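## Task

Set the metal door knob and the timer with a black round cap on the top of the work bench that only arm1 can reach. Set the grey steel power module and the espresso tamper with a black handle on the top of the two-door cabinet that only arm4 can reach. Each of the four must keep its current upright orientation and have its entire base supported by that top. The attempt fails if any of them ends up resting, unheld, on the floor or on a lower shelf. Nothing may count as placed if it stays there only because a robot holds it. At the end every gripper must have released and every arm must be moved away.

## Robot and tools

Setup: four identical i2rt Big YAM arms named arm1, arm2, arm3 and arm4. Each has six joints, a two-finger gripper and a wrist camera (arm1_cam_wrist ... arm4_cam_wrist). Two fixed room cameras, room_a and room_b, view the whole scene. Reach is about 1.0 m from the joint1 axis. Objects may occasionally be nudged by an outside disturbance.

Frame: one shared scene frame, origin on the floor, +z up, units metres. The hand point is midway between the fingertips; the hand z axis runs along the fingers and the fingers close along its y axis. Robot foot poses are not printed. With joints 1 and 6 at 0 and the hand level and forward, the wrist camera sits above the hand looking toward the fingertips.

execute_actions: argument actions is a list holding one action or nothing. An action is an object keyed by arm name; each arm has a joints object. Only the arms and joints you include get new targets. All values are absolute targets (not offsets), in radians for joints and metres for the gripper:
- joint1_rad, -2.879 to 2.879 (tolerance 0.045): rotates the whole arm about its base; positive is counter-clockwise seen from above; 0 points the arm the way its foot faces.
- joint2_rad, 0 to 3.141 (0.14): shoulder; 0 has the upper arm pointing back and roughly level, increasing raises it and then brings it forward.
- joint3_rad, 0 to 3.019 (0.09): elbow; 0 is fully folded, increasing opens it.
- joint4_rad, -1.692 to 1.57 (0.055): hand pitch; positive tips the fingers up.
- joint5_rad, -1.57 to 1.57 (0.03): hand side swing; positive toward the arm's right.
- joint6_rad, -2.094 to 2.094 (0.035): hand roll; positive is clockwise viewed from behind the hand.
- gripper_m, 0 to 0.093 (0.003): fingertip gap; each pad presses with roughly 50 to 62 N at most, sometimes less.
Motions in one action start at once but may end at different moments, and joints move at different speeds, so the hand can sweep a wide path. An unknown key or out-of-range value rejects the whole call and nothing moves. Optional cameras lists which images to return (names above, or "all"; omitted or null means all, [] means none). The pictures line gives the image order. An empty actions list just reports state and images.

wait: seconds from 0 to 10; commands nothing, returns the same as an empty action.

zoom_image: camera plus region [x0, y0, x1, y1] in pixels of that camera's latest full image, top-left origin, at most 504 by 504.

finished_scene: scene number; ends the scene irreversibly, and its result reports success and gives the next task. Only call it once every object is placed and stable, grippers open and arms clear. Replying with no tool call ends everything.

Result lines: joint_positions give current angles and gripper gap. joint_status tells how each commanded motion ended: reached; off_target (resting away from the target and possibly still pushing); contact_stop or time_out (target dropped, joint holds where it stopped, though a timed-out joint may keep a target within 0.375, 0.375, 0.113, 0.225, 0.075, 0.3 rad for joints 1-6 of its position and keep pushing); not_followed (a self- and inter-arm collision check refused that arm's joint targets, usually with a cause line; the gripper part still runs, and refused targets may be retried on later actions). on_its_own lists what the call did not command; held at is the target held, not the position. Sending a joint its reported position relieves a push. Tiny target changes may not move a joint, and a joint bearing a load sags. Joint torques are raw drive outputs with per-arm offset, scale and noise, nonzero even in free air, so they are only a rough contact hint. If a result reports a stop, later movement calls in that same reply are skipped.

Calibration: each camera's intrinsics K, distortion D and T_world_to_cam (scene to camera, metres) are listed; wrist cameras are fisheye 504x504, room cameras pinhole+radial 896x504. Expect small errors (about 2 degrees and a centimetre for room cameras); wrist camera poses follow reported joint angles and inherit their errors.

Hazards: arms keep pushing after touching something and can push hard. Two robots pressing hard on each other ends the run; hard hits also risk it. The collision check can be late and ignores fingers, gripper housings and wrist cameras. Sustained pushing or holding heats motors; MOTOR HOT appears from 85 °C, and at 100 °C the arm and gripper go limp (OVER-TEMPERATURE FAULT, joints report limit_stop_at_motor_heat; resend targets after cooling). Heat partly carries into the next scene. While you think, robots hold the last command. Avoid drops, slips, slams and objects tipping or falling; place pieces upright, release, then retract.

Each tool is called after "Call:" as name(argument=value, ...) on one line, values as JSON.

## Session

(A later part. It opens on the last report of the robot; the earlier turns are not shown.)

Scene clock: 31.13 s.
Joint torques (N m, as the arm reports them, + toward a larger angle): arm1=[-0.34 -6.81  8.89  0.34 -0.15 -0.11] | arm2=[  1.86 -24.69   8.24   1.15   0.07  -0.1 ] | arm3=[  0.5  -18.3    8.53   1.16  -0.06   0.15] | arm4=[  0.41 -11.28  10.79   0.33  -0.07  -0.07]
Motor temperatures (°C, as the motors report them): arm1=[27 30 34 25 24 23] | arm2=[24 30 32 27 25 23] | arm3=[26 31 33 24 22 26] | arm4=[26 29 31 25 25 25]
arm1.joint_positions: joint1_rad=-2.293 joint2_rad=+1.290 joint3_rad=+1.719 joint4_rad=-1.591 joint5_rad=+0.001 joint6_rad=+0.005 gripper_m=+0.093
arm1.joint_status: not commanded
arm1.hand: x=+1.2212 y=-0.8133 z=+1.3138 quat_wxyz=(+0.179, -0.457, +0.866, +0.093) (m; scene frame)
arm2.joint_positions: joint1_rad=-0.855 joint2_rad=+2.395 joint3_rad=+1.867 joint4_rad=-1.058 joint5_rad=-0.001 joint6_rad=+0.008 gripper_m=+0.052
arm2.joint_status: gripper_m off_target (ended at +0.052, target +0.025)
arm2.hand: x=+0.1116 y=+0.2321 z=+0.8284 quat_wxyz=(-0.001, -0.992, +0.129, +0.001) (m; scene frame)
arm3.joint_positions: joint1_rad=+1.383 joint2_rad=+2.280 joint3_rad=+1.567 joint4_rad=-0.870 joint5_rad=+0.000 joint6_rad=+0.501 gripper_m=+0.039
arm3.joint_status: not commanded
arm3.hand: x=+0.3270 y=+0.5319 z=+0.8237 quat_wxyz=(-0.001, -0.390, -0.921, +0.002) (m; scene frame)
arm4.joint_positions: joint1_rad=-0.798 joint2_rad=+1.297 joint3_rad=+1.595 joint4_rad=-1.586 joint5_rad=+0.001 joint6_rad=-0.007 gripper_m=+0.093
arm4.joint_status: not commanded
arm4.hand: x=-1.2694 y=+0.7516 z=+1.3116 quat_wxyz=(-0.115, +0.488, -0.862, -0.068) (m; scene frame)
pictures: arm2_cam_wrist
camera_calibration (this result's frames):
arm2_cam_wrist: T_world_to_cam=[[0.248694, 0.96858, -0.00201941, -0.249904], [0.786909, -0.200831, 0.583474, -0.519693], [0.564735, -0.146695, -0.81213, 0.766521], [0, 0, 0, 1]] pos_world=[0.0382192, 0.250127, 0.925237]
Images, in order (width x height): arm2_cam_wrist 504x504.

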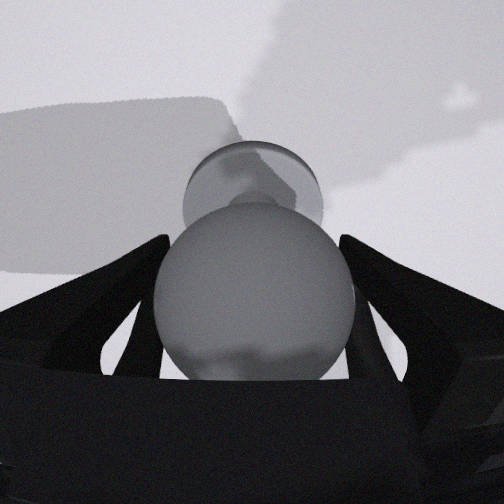

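Call:
execute_actions(actions=[{"arm2":{"joints":{"joint2_rad":1.6,"joint3_rad":1.5,"joint4_rad":-1.47}},"arm3":{"joints":{"joint2_rad":1.4,"joint3_rad":1.25,"joint4_rad":-1.42}}}], cameras=[])

Call:
execute_actions(actions=[{"arm2":{"joints":{"joint1_rad":1.24,"joint2_rad":1.9,"joint3_rad":1.91,"joint4_rad":-1.55}},"arm3":{"joints":{"joint1_rad":-1.31,"joint6_rad":-0.18}}}], cameras=[])

Call:
execute_actions(actions=[{"arm2":{"joints":{"joint2_rad":2.355,"joint4_rad":-1.08}},"arm3":{"joints":{"joint2_rad":2.15,"joint3_rad":1.585,"joint4_rad":-0.93}}}], cameras=["arm2_cam_wrist","arm3_cam_wrist","room_a","room_b"])

Scene clock: 33.33 s.
Joint torques (N m, as the arm reports them, + toward a larger angle): arm1=[-0.35 -6.78  8.9   0.35 -0.15 -0.11] | arm2=[  2.15 -15.72   8.42  -0.04   0.06  -0.11] | arm3=[ 0.62 -6.7   9.51  0.57 -0.05  0.16] | arm4=[  0.24 -11.23  10.82   0.31  -0.07  -0.06]
Motor temperatures (°C, as the motors report them): arm1=[27 30 34 25 24 23] | arm2=[24 30 32 27 25 23] | arm3=[26 31 33 24 22 26] | arm4=[26 29 31 25 25 25]
arm1.joint_positions: joint1_rad=-2.293 joint2_rad=+1.290 joint3_rad=+1.719 joint4_rad=-1.591 joint5_rad=+0.001 joint6_rad=+0.005 gripper_m=+0.093
arm1.joint_status: not commanded
arm1.hand: x=+1.2212 y=-0.8133 z=+1.3138 quat_wxyz=(+0.179, -0.457, +0.866, +0.093) (m; scene frame)
arm2.joint_positions: joint1_rad=-0.855 joint2_rad=+1.606 joint3_rad=+1.503 joint4_rad=-1.459 joint5_rad=-0.001 joint6_rad=+0.008 gripper_m=+0.052
arm2.joint_status: all done
arm2.hand: x=+0.2978 y=+0.1844 z=+1.1470 quat_wxyz=(+0.001, -0.992, +0.129, +0.012) (m; scene frame)
arm3.joint_positions: joint1_rad=+1.383 joint2_rad=+1.397 joint3_rad=+1.236 joint4_rad=-1.413 joint5_rad=+0.000 joint6_rad=+0.501 gripper_m=+0.039
arm3.joint_status: all done
arm3.hand: x=+0.1257 y=+0.5955 z=+1.1508 quat_wxyz=(-0.006, -0.390, -0.921, +0.002) (m; scene frame)
arm4.joint_positions: joint1_rad=-0.798 joint2_rad=+1.297 joint3_rad=+1.595 joint4_rad=-1.586 joint5_rad=+0.001 joint6_rad=-0.007 gripper_m=+0.093
arm4.joint_status: not commanded
arm4.hand: x=-1.2694 y=+0.7516 z=+1.3116 quat_wxyz=(-0.115, +0.488, -0.862, -0.068) (m; scene frame)
pictures: none
No camera images: the call's "cameras" was empty. Leave "cameras" out to get every camera's image.

Scene clock: 35.67 s.
Joint torques (N m, as the arm reports them, + toward a larger angle): arm1=[-0.31 -6.79  8.89  0.34 -0.15 -0.11] | arm2=[  0.67 -23.23  12.04  -0.04   0.13  -0.08] | arm3=[ 0.72 -7.74  9.52  0.5  -0.21 -0.03] | arm4=[  0.32 -11.14  10.79   0.35  -0.06  -0.06]
Motor temperatures (°C, as the motors report them): arm1=[27 29 34 25 24 23] | arm2=[24 31 33 27 25 23] | arm3=[26 31 34 24 22 26] | arm4=[26 29 31 25 25 25]
arm1.joint_positions: joint1_rad=-2.293 joint2_rad=+1.290 joint3_rad=+1.719 joint4_rad=-1.591 joint5_rad=+0.001 joint6_rad=+0.005 gripper_m=+0.093
arm1.joint_status: not commanded
arm1.hand: x=+1.2212 y=-0.8133 z=+1.3138 quat_wxyz=(+0.179, -0.457, +0.866, +0.093) (m; scene frame)
arm2.joint_positions: joint1_rad=+1.252 joint2_rad=+1.915 joint3_rad=+1.865 joint4_rad=-1.541 joint5_rad=-0.002 joint6_rad=+0.008 gripper_m=+0.052
arm2.joint_status: all done
arm2.hand: x=+0.9331 y=-0.5032 z=+1.1121 quat_wxyz=(+0.015, -0.602, -0.798, -0.003) (m; scene frame)
arm3.joint_positions: joint1_rad=-1.310 joint2_rad=+1.405 joint3_rad=+1.236 joint4_rad=-1.413 joint5_rad=+0.002 joint6_rad=-0.170 gripper_m=+0.040
arm3.joint_status: all done
arm3.hand: x=-0.6513 y=+0.6550 z=+1.1373 quat_wxyz=(-0.005, -0.987, -0.159, -0.012) (m; scene frame)
arm4.joint_positions: joint1_rad=-0.798 joint2_rad=+1.297 joint3_rad=+1.595 joint4_rad=-1.586 joint5_rad=+0.001 joint6_rad=-0.007 gripper_m=+0.093
arm4.joint_status: not commanded
arm4.hand: x=-1.2694 y=+0.7516 z=+1.3116 quat_wxyz=(-0.115, +0.488, -0.862, -0.068) (m; scene frame)
pictures: none
No camera images: the call's "cameras" was empty. Leave "cameras" out to get every camera's image.

Scene clock: 37.17 s.
Joint torques (N m, as the arm reports them, + toward a larger angle): arm1=[-0.33 -6.79  8.9   0.35 -0.15 -0.11] | arm2=[  0.56 -27.05   9.57   1.12   0.08  -0.1 ] | arm3=[  0.79 -19.27   9.48   1.17  -0.21  -0.02] | arm4=[  0.48 -11.25  10.77   0.34  -0.07  -0.06]
Motor temperatures (°C, as the motors report them): arm1=[27 29 34 25 24 23] | arm2=[24 31 33 27 25 23] | arm3=[26 31 34 24 22 26] | arm4=[26 29 31 25 25 25]
arm1.joint_positions: joint1_rad=-2.293 joint2_rad=+1.290 joint3_rad=+1.719 joint4_rad=-1.591 joint5_rad=+0.001 joint6_rad=+0.005 gripper_m=+0.093
arm1.joint_status: not commanded
arm1.hand: x=+1.2212 y=-0.8133 z=+1.3138 quat_wxyz=(+0.179, -0.457, +0.866, +0.093) (m; scene frame)
arm2.joint_positions: joint1_rad=+1.252 joint2_rad=+2.358 joint3_rad=+1.885 joint4_rad=-1.093 joint5_rad=-0.001 joint6_rad=+0.007 gripper_m=+0.051
arm2.joint_status: all done
arm2.hand: x=+0.9536 y=-0.5875 z=+0.8419 quat_wxyz=(+0.005, -0.602, -0.798, +0.004) (m; scene frame)
arm3.joint_positions: joint1_rad=-1.310 joint2_rad=+2.196 joint3_rad=+1.552 joint4_rad=-0.940 joint5_rad=+0.002 joint6_rad=-0.171 gripper_m=+0.040
arm3.joint_status: all done
arm3.hand: x=-0.8460 y=+0.6226 z=+0.8525 quat_wxyz=(-0.005, -0.987, -0.159, -0.012) (m; scene frame)
arm4.joint_positions: joint1_rad=-0.798 joint2_rad=+1.297 joint3_rad=+1.595 joint4_rad=-1.586 joint5_rad=+0.001 joint6_rad=-0.007 gripper_m=+0.093
arm4.joint_status: not commanded
arm4.hand: x=-1.2694 y=+0.7516 z=+1.3116 quat_wxyz=(-0.115, +0.488, -0.862, -0.068) (m; scene frame)
pictures: arm2_cam_wrist, arm3_cam_wrist, room_a, room_b
camera_calibration (this result's frames):
arm2_cam_wrist: T_world_to_cam=[[-0.959211, -0.282412, 0.0125248, 0.739195], [-0.221528, 0.778464, 0.587298, 0.178965], [-0.17561, 0.560568, -0.809274, 1.30085], [0, 0, 0, 1]] pos_world=[0.977132, -0.659774, 0.938377]
arm3_cam_wrist: T_world_to_cam=[[-0.316237, 0.948495, -0.018749, -0.840288], [0.755279, 0.263678, 0.600023, -0.0320569], [0.574062, 0.175589, -0.799763, 1.18398], [0, 0, 0, 1]] pos_world=[-0.921197, 0.597568, 0.950385]
Images, in order (width x height): arm2_cam_wrist 504x504, arm3_cam_wrist 504x504, room_a 896x504, room_b 896x504.

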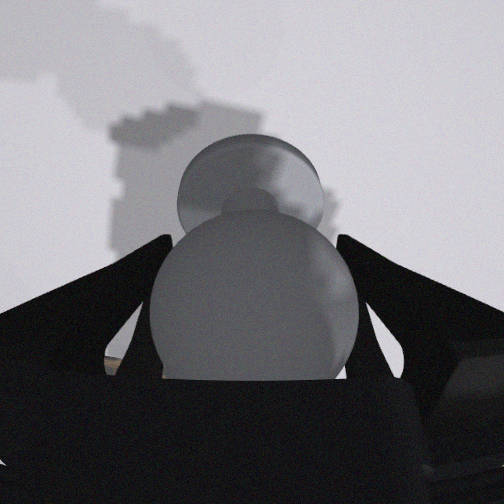

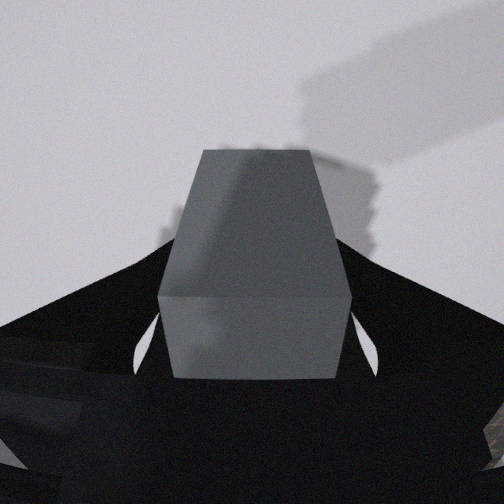

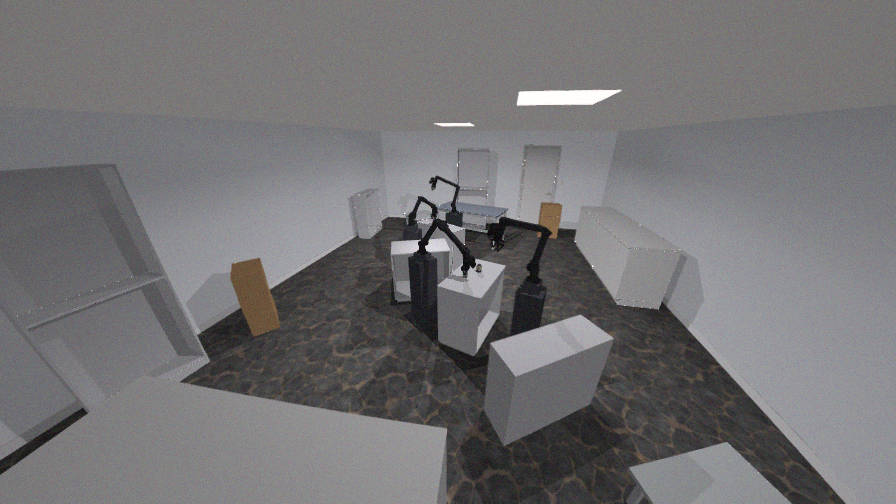

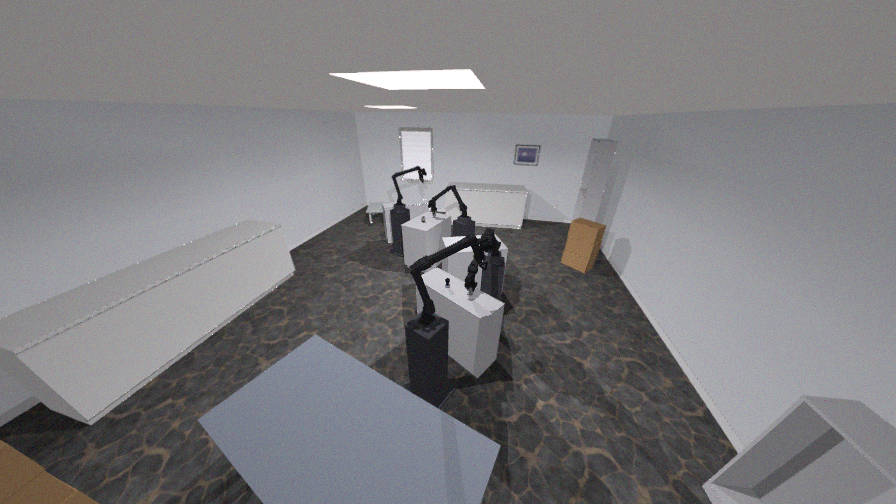

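Call:
execute_actions(actions=[{"arm2":{"joints":{"joint2_rad":2.425,"joint4_rad":-1.04}},"arm3":{"joints":{"joint2_rad":2.245,"joint4_rad":-0.865}}}], cameras=[])

Call:
execute_actions(actions=[{"arm2":{"joints":{"joint2_rad":2.455}},"arm3":{"joints":{"joint2_rad":2.285}}}], cameras=["arm2_cam_wrist"])

Scene clock: 38.33 s.
Joint torques (N m, as the arm reports them, + toward a larger angle): arm1=[-0.35 -6.8   8.89  0.34 -0.15 -0.11] | arm2=[  0.56 -25.89   9.38   1.06   0.11  -0.08] | arm3=[  0.5  -15.53   9.16   1.17  -0.18  -0.02] | arm4=[  0.43 -11.24  10.79   0.33  -0.05  -0.06]
Motor temperatures (°C, as the motors report them): arm1=[27 29 34 25 24 23] | arm2=[24 31 33 27 25 23] | arm3=[26 31 34 24 22 26] | arm4=[26 29 31 25 25 25]
arm1.joint_positions: joint1_rad=-2.293 joint2_rad=+1.290 joint3_rad=+1.719 joint4_rad=-1.591 joint5_rad=+0.001 joint6_rad=+0.005 gripper_m=+0.093
arm1.joint_status: not commanded
arm1.hand: x=+1.2212 y=-0.8133 z=+1.3138 quat_wxyz=(+0.179, -0.457, +0.866, +0.093) (m; scene frame)
arm2.joint_positions: joint1_rad=+1.252 joint2_rad=+2.415 joint3_rad=+1.885 joint4_rad=-1.053 joint5_rad=-0.001 joint6_rad=+0.007 gripper_m=+0.051
arm2.joint_status: all done
arm2.hand: x=+0.9523 y=-0.5850 z=+0.8049 quat_wxyz=(+0.012, -0.602, -0.798, +0.000) (m; scene frame)
arm3.joint_positions: joint1_rad=-1.310 joint2_rad=+2.245 joint3_rad=+1.553 joint4_rad=-0.873 joint5_rad=+0.001 joint6_rad=-0.171 gripper_m=+0.039
arm3.joint_status: all done
arm3.hand: x=-0.8518 y=+0.6214 z=+0.8243 quat_wxyz=(-0.005, -0.987, -0.159, -0.003) (m; scene frame)
arm4.joint_positions: joint1_rad=-0.798 joint2_rad=+1.297 joint3_rad=+1.595 joint4_rad=-1.586 joint5_rad=+0.001 joint6_rad=-0.007 gripper_m=+0.093
arm4.joint_status: not commanded
arm4.hand: x=-1.2694 y=+0.7516 z=+1.3116 quat_wxyz=(-0.115, +0.488, -0.862, -0.068) (m; scene frame)
pictures: none
No camera images: the call's "cameras" was empty. Leave "cameras" out to get every camera's image.

Scene clock: 38.87 s.
Joint torques (N m, as the arm reports them, + toward a larger angle): arm1=[-0.32 -6.77  8.89  0.36 -0.15 -0.11] | arm2=[  0.45 -23.04   9.32   1.07   0.13  -0.1 ] | arm3=[  0.72 -13.04   9.14   1.17  -0.19  -0.01] | arm4=[  0.44 -11.2   10.78   0.32  -0.07  -0.07]
Motor temperatures (°C, as the motors report them): arm1=[27 29 34 25 24 23] | arm2=[24 31 33 27 25 23] | arm3=[26 31 34 24 22 26] | arm4=[26 29 31 25 25 25]
arm1.joint_positions: joint1_rad=-2.293 joint2_rad=+1.290 joint3_rad=+1.719 joint4_rad=-1.591 joint5_rad=+0.001 joint6_rad=+0.005 gripper_m=+0.093
arm1.joint_status: not commanded
arm1.hand: x=+1.2212 y=-0.8133 z=+1.3138 quat_wxyz=(+0.179, -0.457, +0.866, +0.093) (m; scene frame)
arm2.joint_positions: joint1_rad=+1.252 joint2_rad=+2.415 joint3_rad=+1.885 joint4_rad=-1.053 joint5_rad=-0.001 joint6_rad=+0.007 gripper_m=+0.051
arm2.joint_status: all done
arm2.hand: x=+0.9523 y=-0.5850 z=+0.8049 quat_wxyz=(+0.012, -0.602, -0.798, +0.000) (m; scene frame)
arm3.joint_positions: joint1_rad=-1.310 joint2_rad=+2.247 joint3_rad=+1.553 joint4_rad=-0.873 joint5_rad=+0.001 joint6_rad=-0.171 gripper_m=+0.039
arm3.joint_status: all done
arm3.hand: x=-0.8513 y=+0.6214 z=+0.8232 quat_wxyz=(-0.005, -0.987, -0.160, -0.004) (m; scene frame)
arm4.joint_positions: joint1_rad=-0.798 joint2_rad=+1.297 joint3_rad=+1.595 joint4_rad=-1.586 joint5_rad=+0.001 joint6_rad=-0.007 gripper_m=+0.093
arm4.joint_status: not commanded
arm4.hand: x=-1.2694 y=+0.7516 z=+1.3116 quat_wxyz=(-0.115, +0.488, -0.862, -0.068) (m; scene frame)
pictures: arm2_cam_wrist
camera_calibration (this result's frames):
arm2_cam_wrist: T_world_to_cam=[[-0.95922, -0.282384, 0.0125072, 0.739169], [-0.218673, 0.769387, 0.600188, 0.180117], [-0.179106, 0.572977, -0.799761, 1.27217], [0, 0, 0, 1]] pos_world=[0.976267, -0.658776, 0.900084]
Images, in order (width x height): arm2_cam_wrist 504x504.

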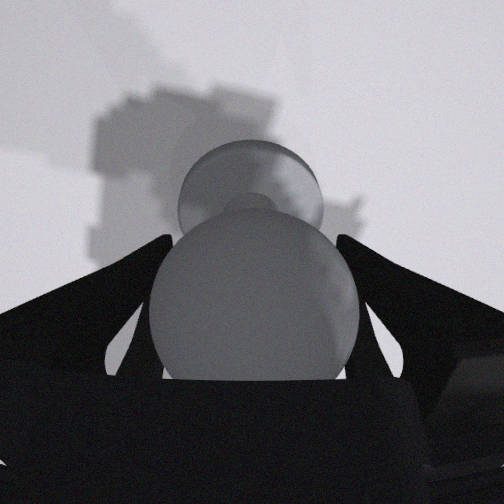

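Call:
execute_actions(actions=[{"arm2":{"joints":{"joint2_rad":2.425,"gripper_m":0.093}},"arm3":{"joints":{"joint2_rad":2.25,"gripper_m":0.093}}}], cameras=[])

Call:
execute_actions(actions=[{"arm2":{"joints":{"joint2_rad":2.17,"joint3_rad":1.96,"joint4_rad":-1.35}},"arm3":{"joints":{"joint2_rad":2.0,"joint4_rad":-1.13}}}], cameras=[])

Call:
execute_actions(actions=[{"arm2":{"joints":{"joint1_rad":0.85}},"arm3":{"joints":{"joint1_rad":-0.93,"joint2_rad":2.19,"joint3_rad":2.0,"joint4_rad":-1.32,"joint6_rad":0.59}}}], cameras=["arm2_cam_wrist","arm3_cam_wrist"])

Scene clock: 39.77 s.
Joint torques (N m, as the arm reports them, + toward a larger angle): arm1=[-0.34 -6.79  8.9   0.35 -0.15 -0.11] | arm2=[  0.33 -25.99   9.31   1.15   0.12  -0.1 ] | arm3=[  0.85 -16.02   9.16   1.1   -0.19  -0.01] | arm4=[  0.42 -11.28  10.78   0.3   -0.07  -0.07]
Motor temperatures (°C, as the motors report them): arm1=[27 29 34 25 24 23] | arm2=[24 31 33 27 25 23] | arm3=[26 32 34 24 22 26] | arm4=[26 28 31 25 25 25]
arm1.joint_positions: joint1_rad=-2.293 joint2_rad=+1.290 joint3_rad=+1.719 joint4_rad=-1.591 joint5_rad=+0.001 joint6_rad=+0.005 gripper_m=+0.093
arm1.joint_status: not commanded
arm1.hand: x=+1.2212 y=-0.8133 z=+1.3138 quat_wxyz=(+0.179, -0.457, +0.866, +0.093) (m; scene frame)
arm2.joint_positions: joint1_rad=+1.252 joint2_rad=+2.415 joint3_rad=+1.885 joint4_rad=-1.052 joint5_rad=-0.001 joint6_rad=+0.007 gripper_m=+0.093
arm2.joint_status: all done
arm2.hand: x=+0.9524 y=-0.5851 z=+0.8049 quat_wxyz=(+0.012, -0.602, -0.798, +0.000) (m; scene frame)
arm3.joint_positions: joint1_rad=-1.310 joint2_rad=+2.247 joint3_rad=+1.553 joint4_rad=-0.873 joint5_rad=+0.001 joint6_rad=-0.171 gripper_m=+0.093
arm3.joint_status: all done
arm3.hand: x=-0.8513 y=+0.6214 z=+0.8232 quat_wxyz=(-0.005, -0.987, -0.160, -0.004) (m; scene frame)
arm4.joint_positions: joint1_rad=-0.798 joint2_rad=+1.297 joint3_rad=+1.595 joint4_rad=-1.586 joint5_rad=+0.001 joint6_rad=-0.007 gripper_m=+0.093
arm4.joint_status: not commanded
arm4.hand: x=-1.2694 y=+0.7516 z=+1.3116 quat_wxyz=(-0.115, +0.488, -0.862, -0.068) (m; scene frame)
pictures: none
No camera images: the call's "cameras" was empty. Leave "cameras" out to get every camera's image.

Scene clock: 41.27 s.
Joint torques (N m, as the arm reports them, + toward a larger angle): arm1=[-0.34 -6.79  8.89  0.34 -0.15 -0.11] | arm2=[  0.52 -24.25   9.88  -0.08   0.09  -0.11] | arm3=[  0.7  -13.5    9.58   0.55  -0.18  -0.02] | arm4=[  0.45 -11.26  10.79   0.33  -0.06  -0.06]
Motor temperatures (°C, as the motors report them): arm1=[27 29 34 25 24 23] | arm2=[24 32 33 27 25 23] | arm3=[26 32 34 24 22 26] | arm4=[26 28 31 25 25 25]
arm1.joint_positions: joint1_rad=-2.293 joint2_rad=+1.290 joint3_rad=+1.719 joint4_rad=-1.591 joint5_rad=+0.001 joint6_rad=+0.005 gripper_m=+0.093
arm1.joint_status: not commanded
arm1.hand: x=+1.2212 y=-0.8133 z=+1.3138 quat_wxyz=(+0.179, -0.457, +0.866, +0.093) (m; scene frame)
arm2.joint_positions: joint1_rad=+1.252 joint2_rad=+2.163 joint3_rad=+1.943 joint4_rad=-1.337 joint5_rad=-0.001 joint6_rad=+0.007 gripper_m=+0.093
arm2.joint_status: all done
arm2.hand: x=+0.9522 y=-0.5751 z=+0.9900 quat_wxyz=(+0.002, -0.602, -0.798, +0.007) (m; scene frame)
arm3.joint_positions: joint1_rad=-1.310 joint2_rad=+1.986 joint3_rad=+1.563 joint4_rad=-1.121 joint5_rad=+0.001 joint6_rad=-0.171 gripper_m=+0.093
arm3.joint_status: all done
arm3.hand: x=-0.8385 y=+0.6250 z=+0.9768 quat_wxyz=(-0.005, -0.987, -0.160, +0.007) (m; scene frame)
arm4.joint_positions: joint1_rad=-0.798 joint2_rad=+1.297 joint3_rad=+1.595 joint4_rad=-1.586 joint5_rad=+0.001 joint6_rad=-0.007 gripper_m=+0.093
arm4.joint_status: not commanded
arm4.hand: x=-1.2694 y=+0.7516 z=+1.3116 quat_wxyz=(-0.115, +0.488, -0.862, -0.068) (m; scene frame)
pictures: none
No camera images: the call's "cameras" was empty. Leave "cameras" out to get every camera's image.

Scene clock: 42.97 s.
Joint torques (N m, as the arm reports them, + toward a larger angle): arm1=[-0.31 -6.78  8.89  0.35 -0.15 -0.11] | arm2=[  1.24 -24.67   9.68  -0.14  -0.02  -0.07] | arm3=[  1.41 -19.2   11.2    0.49   0.03   0.16] | arm4=[  0.42 -11.21  10.78   0.32  -0.07  -0.06]
Motor temperatures (°C, as the motors report them): arm1=[27 29 34 25 24 23] | arm2=[24 32 33 27 25 23] | arm3=[26 32 35 24 22 26] | arm4=[26 28 31 25 25 25]
arm1.joint_positions: joint1_rad=-2.293 joint2_rad=+1.290 joint3_rad=+1.719 joint4_rad=-1.591 joint5_rad=+0.001 joint6_rad=+0.005 gripper_m=+0.093
arm1.joint_status: not commanded
arm1.hand: x=+1.2212 y=-0.8133 z=+1.3138 quat_wxyz=(+0.179, -0.457, +0.866, +0.093) (m; scene frame)
arm2.joint_positions: joint1_rad=+0.856 joint2_rad=+2.163 joint3_rad=+1.943 joint4_rad=-1.337 joint5_rad=+0.001 joint6_rad=+0.007 gripper_m=+0.093
arm2.joint_status: all done
arm2.hand: x=+0.6907 y=-0.5977 z=+0.9941 quat_wxyz=(+0.003, -0.748, -0.664, +0.010) (m; scene frame)
arm3.joint_positions: joint1_rad=-0.937 joint2_rad=+2.209 joint3_rad=+1.963 joint4_rad=-1.311 joint5_rad=-0.001 joint6_rad=+0.580 gripper_m=+0.093
arm3.joint_status: all done
arm3.hand: x=-0.8393 y=+0.3755 z=+0.9874 quat_wxyz=(-0.008, -1.000, +0.029, -0.001) (m; scene frame)
arm4.joint_positions: joint1_rad=-0.798 joint2_rad=+1.297 joint3_rad=+1.595 joint4_rad=-1.586 joint5_rad=+0.001 joint6_rad=-0.007 gripper_m=+0.093
arm4.joint_status: not commanded
arm4.hand: x=-1.2694 y=+0.7516 z=+1.3116 quat_wxyz=(-0.115, +0.488, -0.862, -0.068) (m; scene frame)
pictures: arm2_cam_wrist, arm3_cam_wrist
camera_calibration (this result's frames):
arm2_cam_wrist: T_world_to_cam=[[-0.993851, 0.109448, 0.0167577, 0.736164], [0.0991413, 0.812253, 0.574818, -0.14961], [0.0493009, 0.572945, -0.81811, 1.24438], [0, 0, 0, 1]] pos_world=[0.685121, -0.67201, 1.0917]
arm3_cam_wrist: T_world_to_cam=[[0.0557411, 0.998202, -0.0220437, -0.3044], [0.81118, -0.032403, 0.583898, 0.121126], [0.582134, -0.0504285, -0.811528, 1.43468], [0, 0, 0, 1]] pos_world=[-0.916464, 0.380126, 1.08685]
Images, in order (width x height): arm2_cam_wrist 504x504, arm3_cam_wrist 504x504.

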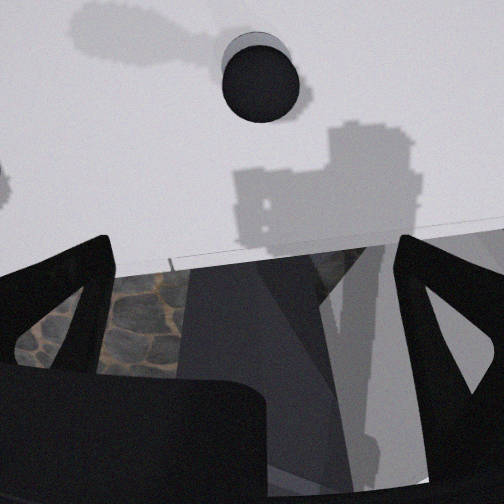

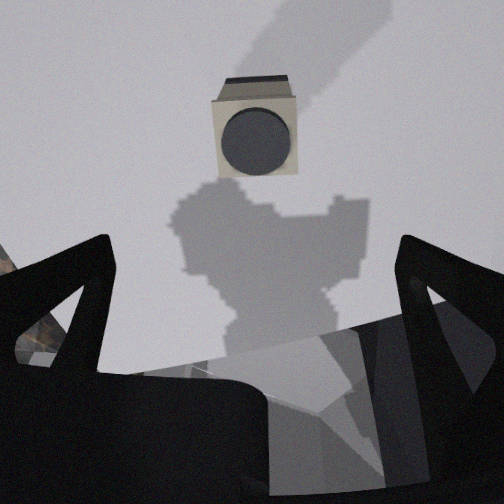

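Call:
execute_actions(actions=[{"arm2":{"joints":{"joint2_rad":2.4,"joint3_rad":1.92,"joint4_rad":-1.065}},"arm3":{"joints":{"joint2_rad":2.37,"joint3_rad":1.9,"joint4_rad":-1.04,"joint6_rad":0.54}}}], cameras=["arm2_cam_wrist","arm3_cam_wrist"])

Scene clock: 44.63 s.
Joint torques (N m, as the arm reports them, + toward a larger angle): arm1=[-0.34 -6.79  8.9   0.35 -0.15 -0.11] | arm2=[  0.98 -26.69   8.59   1.18  -0.03  -0.07] | arm3=[  1.27 -20.53   9.32   1.21   0.01  -0.03] | arm4=[  0.41 -11.29  10.78   0.32  -0.06  -0.07]
Motor temperatures (°C, as the motors report them): arm1=[27 29 35 25 24 23] | arm2=[24 32 33 27 25 23] | arm3=[26 32 35 24 22 26] | arm4=[26 28 32 25 25 25]
arm1.joint_positions: joint1_rad=-2.293 joint2_rad=+1.290 joint3_rad=+1.719 joint4_rad=-1.591 joint5_rad=+0.001 joint6_rad=+0.005 gripper_m=+0.093
arm1.joint_status: not commanded
arm1.hand: x=+1.2212 y=-0.8133 z=+1.3138 quat_wxyz=(+0.179, -0.457, +0.866, +0.093) (m; scene frame)
arm2.joint_positions: joint1_rad=+0.856 joint2_rad=+2.395 joint3_rad=+1.909 joint4_rad=-1.079 joint5_rad=+0.001 joint6_rad=+0.007 gripper_m=+0.093
arm2.joint_status: all done
arm2.hand: x=+0.6859 y=-0.6164 z=+0.8300 quat_wxyz=(+0.005, -0.748, -0.664, +0.007) (m; scene frame)
arm3.joint_positions: joint1_rad=-0.937 joint2_rad=+2.401 joint3_rad=+1.876 joint4_rad=-1.051 joint5_rad=-0.001 joint6_rad=+0.550 gripper_m=+0.093
arm3.joint_status: all done
arm3.hand: x=-0.8377 y=+0.3738 z=+0.8308 quat_wxyz=(-0.003, -1.000, +0.014, -0.009) (m; scene frame)
arm4.joint_positions: joint1_rad=-0.798 joint2_rad=+1.297 joint3_rad=+1.595 joint4_rad=-1.586 joint5_rad=+0.001 joint6_rad=-0.007 gripper_m=+0.093
arm4.joint_status: not commanded
arm4.hand: x=-1.2694 y=+0.7516 z=+1.3116 quat_wxyz=(-0.115, +0.488, -0.862, -0.068) (m; scene frame)
pictures: arm2_cam_wrist, arm3_cam_wrist
camera_calibration (this result's frames):
arm2_cam_wrist: T_world_to_cam=[[-0.993852, 0.109444, 0.0167463, 0.736223], [0.0987527, 0.807859, 0.581043, -0.0472059], [0.050063, 0.579125, -0.8137, 1.12068], [0, 0, 0, 1]] pos_world=[0.680254, -0.691455, 0.927001]
arm3_cam_wrist: T_world_to_cam=[[0.0252672, 0.999604, -0.0124023, -0.34039], [0.802531, -0.0128852, 0.596471, 0.186192], [0.596075, -0.0250244, -0.802539, 1.30135], [0, 0, 0, 1]] pos_world=[-0.916525, 0.37522, 0.929104]
Images, in order (width x height): arm2_cam_wrist 504x504, arm3_cam_wrist 504x504.

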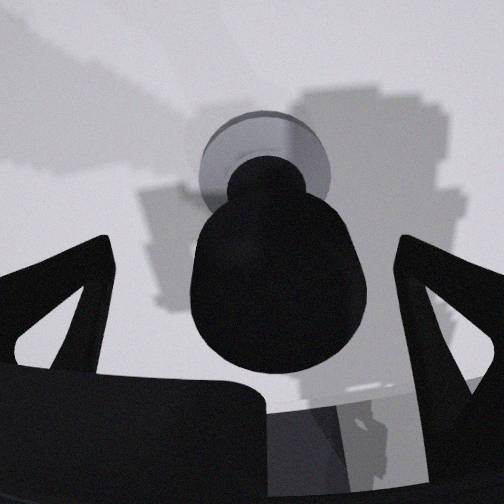

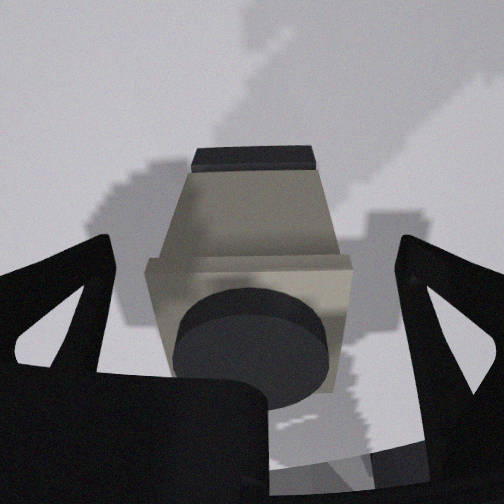

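Call:
execute_actions(actions=[{"arm2":{"joints":{"joint1_rad":0.835,"joint4_rad":-1.045,"gripper_m":0.02}},"arm3":{"joints":{"gripper_m":0.025}}}], cameras=[])

Call:
execute_actions(actions=[{"arm2":{"joints":{"joint2_rad":1.5,"joint3_rad":1.4,"joint4_rad":-1.47}},"arm3":{"joints":{"joint2_rad":1.5,"joint3_rad":1.3,"joint4_rad":-1.37}},"arm4":{"joints":{"joint1_rad":-1.47}}}], cameras=["arm2_cam_wrist","arm3_cam_wrist"])

Call:
execute_actions(actions=[{"arm2":{"joints":{"joint1_rad":-1.403}},"arm3":{"joints":{"joint1_rad":0.784,"joint6_rad":-0.65}},"arm4":{"joints":{"joint2_rad":2.22,"joint3_rad":2.03,"joint4_rad":-1.33}},"arm1":{"joints":{"joint1_rad":-1.645,"joint2_rad":1.9,"joint3_rad":1.64,"joint4_rad":-1.28}}}], cameras=["arm1_cam_wrist","arm4_cam_wrist"])

Scene clock: 45.83 s.
Joint torques (N m, as the arm reports them, + toward a larger angle): arm1=[-0.33 -6.78  8.9   0.36 -0.15 -0.11] | arm2=[  0.56 -26.35   8.61   1.28   0.16  -0.06] | arm3=[  1.54 -20.38   9.31   1.21  -0.01   0.  ] | arm4=[  0.45 -11.23  10.76   0.32  -0.07  -0.06]
Motor temperatures (°C, as the motors report them): arm1=[27 29 35 25 24 23] | arm2=[24 32 33 27 25 23] | arm3=[26 33 35 24 22 26] | arm4=[26 28 32 25 25 25]
arm1.joint_positions: joint1_rad=-2.293 joint2_rad=+1.290 joint3_rad=+1.719 joint4_rad=-1.591 joint5_rad=+0.001 joint6_rad=+0.005 gripper_m=+0.093
arm1.joint_status: not commanded
arm1.hand: x=+1.2212 y=-0.8133 z=+1.3138 quat_wxyz=(+0.179, -0.457, +0.866, +0.093) (m; scene frame)
arm2.joint_positions: joint1_rad=+0.850 joint2_rad=+2.395 joint3_rad=+1.909 joint4_rad=-1.060 joint5_rad=-0.002 joint6_rad=+0.007 gripper_m=+0.045
arm2.joint_status: gripper_m off_target (ended at +0.045, target +0.020); the others done
arm2.hand: x=+0.6821 y=-0.6207 z=+0.8301 quat_wxyz=(-0.003, -0.749, -0.662, +0.013) (m; scene frame)
arm3.joint_positions: joint1_rad=-0.937 joint2_rad=+2.401 joint3_rad=+1.876 joint4_rad=-1.050 joint5_rad=-0.001 joint6_rad=+0.549 gripper_m=+0.046
arm3.joint_status: gripper_m off_target (ended at +0.046, target +0.025)
arm3.hand: x=-0.8380 y=+0.3739 z=+0.8308 quat_wxyz=(-0.003, -1.000, +0.013, -0.009) (m; scene frame)
arm4.joint_positions: joint1_rad=-0.798 joint2_rad=+1.297 joint3_rad=+1.595 joint4_rad=-1.586 joint5_rad=+0.001 joint6_rad=-0.007 gripper_m=+0.093
arm4.joint_status: not commanded
arm4.hand: x=-1.2694 y=+0.7516 z=+1.3116 quat_wxyz=(-0.115, +0.488, -0.862, -0.068) (m; scene frame)
pictures: none
No camera images: the call's "cameras" was empty. Leave "cameras" out to get every camera's image.

Scene clock: 47.57 s.
Joint torques (N m, as the arm reports them, + toward a larger angle): arm1=[-0.36 -6.79  8.89  0.35 -0.14 -0.11] | arm2=[  0.49 -14.52   8.93  -0.04   0.19  -0.03] | arm3=[ 1.14 -8.78  9.1   0.45 -0.02 -0.01] | arm4=[  0.57 -11.2   10.78   0.29  -0.06  -0.07]
Motor temperatures (°C, as the motors report them): arm1=[27 29 35 25 24 23] | arm2=[24 32 33 27 25 23] | arm3=[26 33 35 24 22 26] | arm4=[26 28 32 25 25 25]
arm1.joint_positions: joint1_rad=-2.293 joint2_rad=+1.290 joint3_rad=+1.719 joint4_rad=-1.591 joint5_rad=+0.001 joint6_rad=+0.005 gripper_m=+0.093
arm1.joint_status: not commanded
arm1.hand: x=+1.2212 y=-0.8133 z=+1.3138 quat_wxyz=(+0.179, -0.457, +0.866, +0.093) (m; scene frame)
arm2.joint_positions: joint1_rad=+0.850 joint2_rad=+1.510 joint3_rad=+1.397 joint4_rad=-1.459 joint5_rad=-0.002 joint6_rad=+0.007 gripper_m=+0.045
arm2.joint_status: all done
arm2.hand: x=+0.7155 y=-0.3795 z=+1.1404 quat_wxyz=(+0.006, -0.749, -0.662, +0.003) (m; scene frame)
arm3.joint_positions: joint1_rad=-0.937 joint2_rad=+1.502 joint3_rad=+1.290 joint4_rad=-1.364 joint5_rad=-0.001 joint6_rad=+0.549 gripper_m=+0.046
arm3.joint_status: all done
arm3.hand: x=-0.6331 y=+0.4965 z=+1.1205 quat_wxyz=(-0.003, -1.000, +0.013, -0.009) (m; scene frame)
arm4.joint_positions: joint1_rad=-1.471 joint2_rad=+1.297 joint3_rad=+1.595 joint4_rad=-1.586 joint5_rad=+0.001 joint6_rad=-0.007 gripper_m=+0.093
arm4.joint_status: all done
arm4.hand: x=-1.0943 y=+0.5379 z=+1.3109 quat_wxyz=(-0.131, +0.177, -0.975, -0.021) (m; scene frame)
pictures: arm2_cam_wrist, arm3_cam_wrist
camera_calibration (this result's frames):
arm2_cam_wrist: T_world_to_cam=[[-0.99326, 0.115144, 0.0133111, 0.740129], [0.100951, 0.802907, 0.587494, -0.432628], [0.0569591, 0.584877, -0.809119, 1.2266], [0, 0, 0, 1]] pos_world=[0.708949, -0.455271, 1.23678]
arm3_cam_wrist: T_world_to_cam=[[0.024492, 0.999628, -0.0119634, -0.465587], [0.802968, -0.0125421, 0.59589, -0.148486], [0.595518, -0.0242008, -0.802977, 1.41465], [0, 0, 0, 1]] pos_world=[-0.711815, 0.497787, 1.21884]
Images, in order (width x height): arm2_cam_wrist 504x504, arm3_cam_wrist 504x504.

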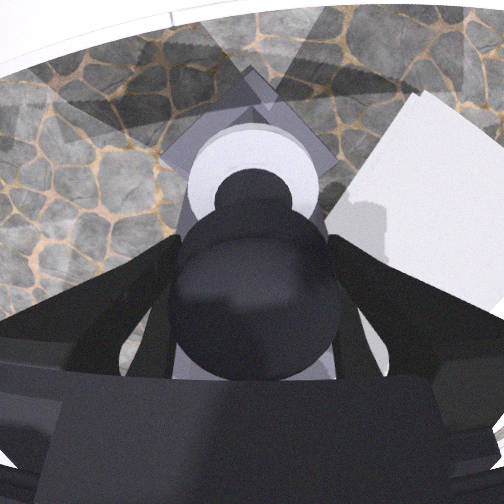

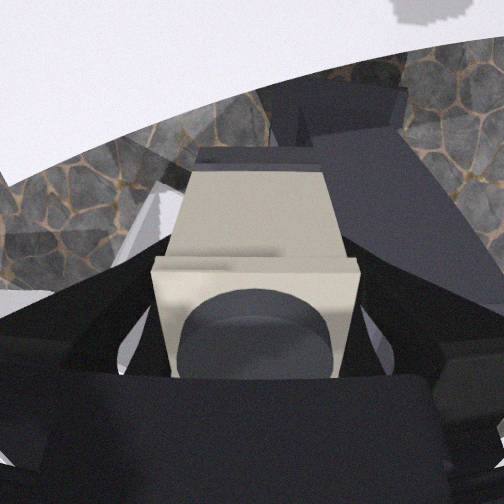

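Scene clock: 49.77 s.
Joint torques (N m, as the arm reports them, + toward a larger angle): arm1=[ -0.69 -19.17   8.52   0.13  -0.12  -0.11] | arm2=[  1.12 -14.98   9.11  -0.02  -0.08  -0.08] | arm3=[ 0.51 -8.32  9.2   0.58 -0.11 -0.03] | arm4=[  0.64 -24.85  12.06   0.6   -0.06  -0.07]
Motor temperatures (°C, as the motors report them): arm1=[27 29 34 25 24 23] | arm2=[24 32 33 27 25 23] | arm3=[26 33 35 24 22 26] | arm4=[26 29 32 25 25 25]
arm1.joint_positions: joint1_rad=-1.636 joint2_rad=+1.912 joint3_rad=+1.631 joint4_rad=-1.284 joint5_rad=+0.000 joint6_rad=+0.005 gripper_m=+0.093
arm1.joint_status: all done
arm1.hand: x=+0.9460 y=-0.5878 z=+0.9791 quat_wxyz=(+0.002, -0.727, +0.686, +0.000) (m; scene frame)
arm2.joint_positions: joint1_rad=-1.404 joint2_rad=+1.515 joint3_rad=+1.397 joint4_rad=-1.459 joint5_rad=+0.002 joint6_rad=+0.007 gripper_m=+0.045
arm2.joint_status: all done
arm2.hand: x=+0.4574 y=+0.3840 z=+1.1451 quat_wxyz=(-0.002, -0.920, +0.393, +0.005) (m; scene frame)
arm3.joint_positions: joint1_rad=+0.786 joint2_rad=+1.502 joint3_rad=+1.290 joint4_rad=-1.364 joint5_rad=-0.001 joint6_rad=-0.640 gripper_m=+0.046
arm3.joint_status: all done
arm3.hand: x=+0.0164 y=+0.3733 z=+1.1300 quat_wxyz=(-0.006, -0.128, -0.992, +0.001) (m; scene frame)
arm4.joint_positions: joint1_rad=-1.471 joint2_rad=+2.205 joint3_rad=+2.007 joint4_rad=-1.336 joint5_rad=+0.001 joint6_rad=-0.007 gripper_m=+0.093
arm4.joint_status: all done
arm4.hand: x=-0.8494 y=+0.6268 z=+0.9910 quat_wxyz=(-0.010, +0.179, -0.984, +0.000) (m; scene frame)
pictures: arm1_cam_wrist, arm4_cam_wrist
camera_calibration (this result's frames):
arm1_cam_wrist: T_world_to_cam=[[0.997854, 0.0647436, 0.00979691, -0.918099], [0.0468049, -0.80986, 0.584754, -1.08712], [0.0457932, -0.58304, -0.811152, 0.530129], [0, 0, 0, 1]] pos_world=[0.942735, -0.511885, 1.07471]
arm4_cam_wrist: T_world_to_cam=[[0.356803, -0.934155, -0.00679083, 0.898009], [-0.762352, -0.295369, 0.575827, -1.03033], [-0.539918, -0.20028, -0.817543, 0.5995], [0, 0, 0, 1]] pos_world=[-0.782205, 0.654621, 1.08951]
Images, in order (width x height): arm1_cam_wrist 504x504, arm4_cam_wrist 504x504.

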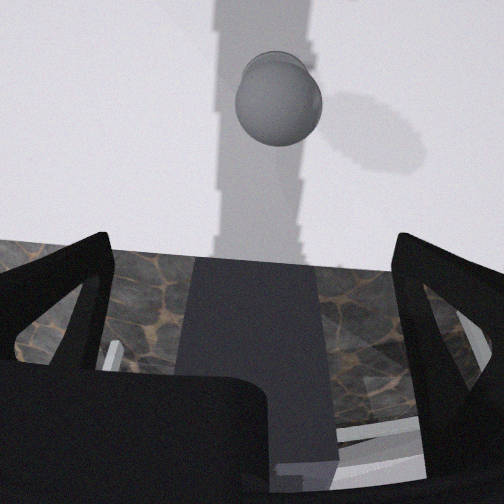

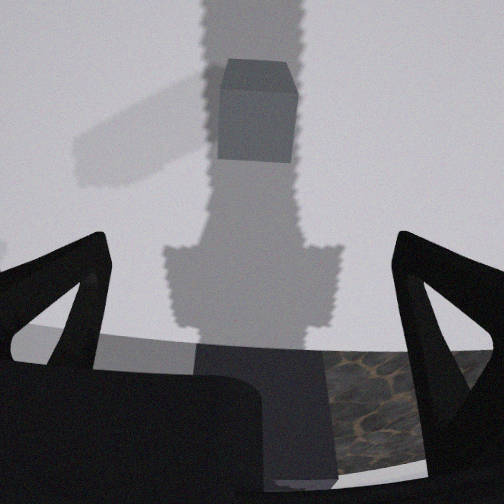

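Call:
execute_actions(actions=[{"arm1":{"joints":{"joint1_rad":-1.675,"joint2_rad":2.105,"joint3_rad":1.5,"joint4_rad":-0.932}},"arm2":{"joints":{"joint2_rad":2.19,"joint3_rad":1.65,"joint4_rad":-0.99}},"arm3":{"joints":{"joint2_rad":2.15,"joint3_rad":1.545,"joint4_rad":-0.88}},"arm4":{"joints":{"joint2_rad":2.38,"joint3_rad":1.95,"joint4_rad":-1.115,"joint6_rad":0.06}}}], cameras=["arm1_cam_wrist","arm4_cam_wrist"])

Scene clock: 51.57 s.
Joint torques (N m, as the arm reports them, + toward a larger angle): arm1=[ -0.6  -20.56   7.31   0.4   -0.12  -0.11] | arm2=[  1.88 -26.4    9.36   0.87  -0.04  -0.06] | arm3=[  0.47 -18.66   9.2    1.32  -0.1   -0.02] | arm4=[  0.49 -25.98  10.61   0.83  -0.05  -0.05]
Motor temperatures (°C, as the motors report them): arm1=[27 30 34 25 24 23] | arm2=[24 32 33 27 25 23] | arm3=[26 33 35 24 22 26] | arm4=[26 29 32 25 25 25]
arm1.joint_positions: joint1_rad=-1.666 joint2_rad=+2.118 joint3_rad=+1.493 joint4_rad=-0.944 joint5_rad=+0.000 joint6_rad=+0.005 gripper_m=+0.093
arm1.joint_status: all done
arm1.hand: x=+0.9636 y=-0.5815 z=+0.8155 quat_wxyz=(+0.000, -0.717, +0.697, -0.001) (m; scene frame)
arm2.joint_positions: joint1_rad=-1.404 joint2_rad=+2.213 joint3_rad=+1.622 joint4_rad=-1.002 joint5_rad=+0.001 joint6_rad=+0.007 gripper_m=+0.045
arm2.joint_status: all done
arm2.hand: x=+0.3354 y=+0.5060 z=+0.8605 quat_wxyz=(-0.005, -0.920, +0.393, -0.002) (m; scene frame)
arm3.joint_positions: joint1_rad=+0.786 joint2_rad=+2.190 joint3_rad=+1.516 joint4_rad=-0.891 joint5_rad=-0.001 joint6_rad=-0.641 gripper_m=+0.046
arm3.joint_status: all done
arm3.hand: x=+0.1204 y=+0.2452 z=+0.8607 quat_wxyz=(-0.009, -0.127, -0.992, +0.005) (m; scene frame)
arm4.joint_positions: joint1_rad=-1.471 joint2_rad=+2.374 joint3_rad=+1.934 joint4_rad=-1.130 joint5_rad=+0.001 joint6_rad=+0.051 gripper_m=+0.093
arm4.joint_status: all done
arm4.hand: x=-0.8488 y=+0.6266 z=+0.8523 quat_wxyz=(+0.008, +0.150, -0.989, +0.004) (m; scene frame)
pictures: arm1_cam_wrist, arm4_cam_wrist
camera_calibration (this result's frames):
arm1_cam_wrist: T_world_to_cam=[[0.99935, 0.0346766, 0.00987616, -0.953489], [0.0222524, -0.808702, 0.587797, -0.965305], [0.0283697, -0.587195, -0.808948, 0.412883], [0, 0, 0, 1]] pos_world=[0.962636, -0.505138, 0.910821]
arm4_cam_wrist: T_world_to_cam=[[0.301735, -0.953371, -0.00630707, 0.861531], [-0.758273, -0.243988, 0.604559, -1.00328], [-0.577908, -0.177634, -0.796535, 0.422096], [0, 0, 0, 1]] pos_world=[-0.776785, 0.651549, 0.948192]
Images, in order (width x height): arm1_cam_wrist 504x504, arm4_cam_wrist 504x504.

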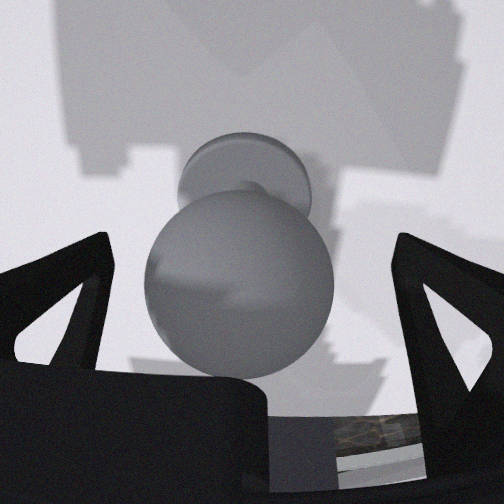

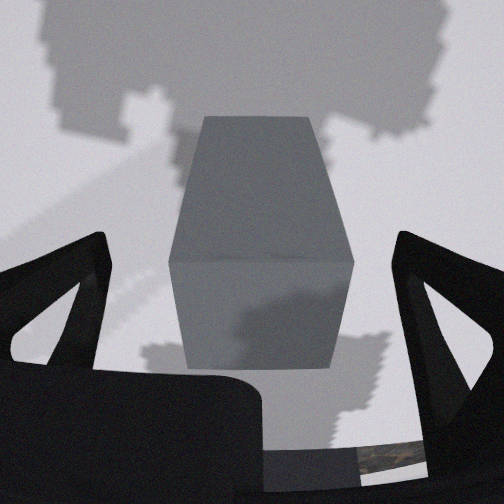

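Call:
execute_actions(actions=[{"arm1":{"joints":{"gripper_m":0.025}},"arm2":{"joints":{"joint2_rad":2.26,"joint4_rad":-0.945}},"arm3":{"joints":{"joint2_rad":2.235,"joint4_rad":-0.84}},"arm4":{"joints":{"joint2_rad":2.415,"joint4_rad":-1.085}}}], cameras=[])

Call:
execute_actions(actions=[{"arm1":{"joints":{"joint2_rad":1.75,"joint3_rad":1.66,"joint4_rad":-1.49}},"arm2":{"joints":{"joint2_rad":2.295}},"arm3":{"joints":{"joint2_rad":2.275}},"arm4":{"joints":{"gripper_m":0.015}}}], cameras=["arm1_cam_wrist","arm4_cam_wrist"])

Scene clock: 52.60 s.
Joint torques (N m, as the arm reports them, + toward a larger angle): arm1=[ -0.59 -20.34   7.28   0.39  -0.11  -0.1 ] | arm2=[  1.95 -22.44   9.25   1.1   -0.02  -0.09] | arm3=[  0.34 -15.3    8.91   1.32  -0.1   -0.01] | arm4=[  0.59 -25.24  10.64   0.93  -0.04  -0.04]
Motor temperatures (°C, as the motors report them): arm1=[27 30 34 25 24 23] | arm2=[24 32 33 27 25 23] | arm3=[26 33 35 24 22 26] | arm4=[26 30 32 25 25 25]
arm1.joint_positions: joint1_rad=-1.666 joint2_rad=+2.118 joint3_rad=+1.493 joint4_rad=-0.944 joint5_rad=+0.000 joint6_rad=+0.005 gripper_m=+0.054
arm1.joint_status: gripper_m off_target (ended at +0.054, target +0.025)
arm1.hand: x=+0.9636 y=-0.5814 z=+0.8155 quat_wxyz=(+0.000, -0.717, +0.697, -0.001) (m; scene frame)
arm2.joint_positions: joint1_rad=-1.404 joint2_rad=+2.239 joint3_rad=+1.623 joint4_rad=-0.957 joint5_rad=+0.001 joint6_rad=+0.007 gripper_m=+0.045
arm2.joint_status: all done
arm2.hand: x=+0.3308 y=+0.5105 z=+0.8449 quat_wxyz=(-0.001, -0.920, +0.393, +0.007) (m; scene frame)
arm3.joint_positions: joint1_rad=+0.786 joint2_rad=+2.236 joint3_rad=+1.516 joint4_rad=-0.851 joint5_rad=-0.001 joint6_rad=-0.641 gripper_m=+0.046
arm3.joint_status: all done
arm3.hand: x=+0.1204 y=+0.2455 z=+0.8346 quat_wxyz=(-0.007, -0.127, -0.992, +0.003) (m; scene frame)
arm4.joint_positions: joint1_rad=-1.471 joint2_rad=+2.392 joint3_rad=+1.934 joint4_rad=-1.101 joint5_rad=+0.001 joint6_rad=+0.051 gripper_m=+0.093
arm4.joint_status: all done
arm4.hand: x=-0.8456 y=+0.6277 z=+0.8409 quat_wxyz=(+0.002, +0.150, -0.989, +0.003) (m; scene frame)
pictures: none
No camera images: the call's "cameras" was empty. Leave "cameras" out to get every camera's image.

Scene clock: 54.17 s.
Joint torques (N m, as the arm reports them, + toward a larger angle): arm1=[ -0.57 -15.21   9.45  -0.46  -0.11  -0.1 ] | arm2=[  1.83 -19.22   9.29   1.05  -0.01  -0.07] | arm3=[  0.38 -13.13   8.88   1.3   -0.12  -0.01] | arm4=[  0.52 -24.65  10.46   0.86  -0.05  -0.06]
Motor temperatures (°C, as the motors report them): arm1=[27 31 35 25 24 23] | arm2=[24 32 33 27 25 23] | arm3=[26 33 35 24 22 26] | arm4=[26 30 32 25 25 25]
arm1.joint_positions: joint1_rad=-1.666 joint2_rad=+1.743 joint3_rad=+1.641 joint4_rad=-1.479 joint5_rad=+0.000 joint6_rad=+0.005 gripper_m=+0.054
arm1.joint_status: all done
arm1.hand: x=+0.9649 y=-0.6365 z=+1.0739 quat_wxyz=(-0.004, -0.717, +0.697, -0.005) (m; scene frame)
arm2.joint_positions: joint1_rad=-1.404 joint2_rad=+2.240 joint3_rad=+1.623 joint4_rad=-0.957 joint5_rad=+0.001 joint6_rad=+0.007 gripper_m=+0.045
arm2.joint_status: all done
arm2.hand: x=+0.3309 y=+0.5104 z=+0.8445 quat_wxyz=(-0.002, -0.920, +0.393, +0.007) (m; scene frame)
arm3.joint_positions: joint1_rad=+0.786 joint2_rad=+2.244 joint3_rad=+1.517 joint4_rad=-0.850 joint5_rad=-0.001 joint6_rad=-0.641 gripper_m=+0.046
arm3.joint_status: all done
arm3.hand: x=+0.1197 y=+0.2463 z=+0.8306 quat_wxyz=(-0.005, -0.127, -0.992, +0.001) (m; scene frame)
arm4.joint_positions: joint1_rad=-1.471 joint2_rad=+2.392 joint3_rad=+1.934 joint4_rad=-1.100 joint5_rad=+0.001 joint6_rad=+0.052 gripper_m=+0.039
arm4.joint_status: gripper_m off_target (ended at +0.039, target +0.015)
arm4.hand: x=-0.8453 y=+0.6278 z=+0.8409 quat_wxyz=(+0.001, +0.150, -0.989, +0.002) (m; scene frame)
pictures: arm1_cam_wrist, arm4_cam_wrist
camera_calibration (this result's frames):
arm1_cam_wrist: T_world_to_cam=[[0.999347, 0.0347641, 0.00984955, -0.955319], [0.0220232, -0.802154, 0.596711, -1.16691], [0.028645, -0.596104, -0.802396, 0.576583], [0, 0, 0, 1]] pos_world=[0.963878, -0.559124, 1.16836]
arm4_cam_wrist: T_world_to_cam=[[0.301122, -0.953561, -0.00687442, 0.861669], [-0.765539, -0.246033, 0.59449, -0.989806], [-0.568573, -0.173751, -0.804074, 0.426973], [0, 0, 0, 1]] pos_world=[-0.774437, 0.652316, 0.937671]
Images, in order (width x height): arm1_cam_wrist 504x504, arm4_cam_wrist 504x504.

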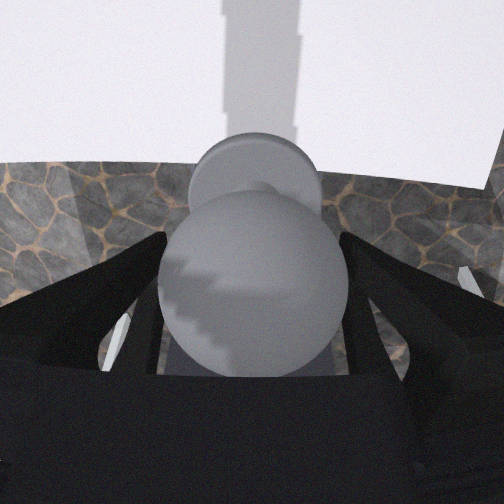

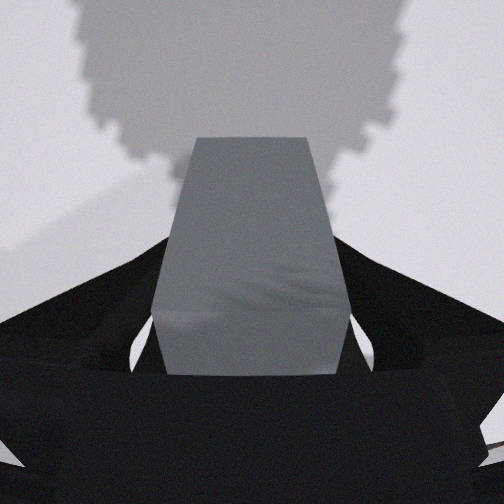

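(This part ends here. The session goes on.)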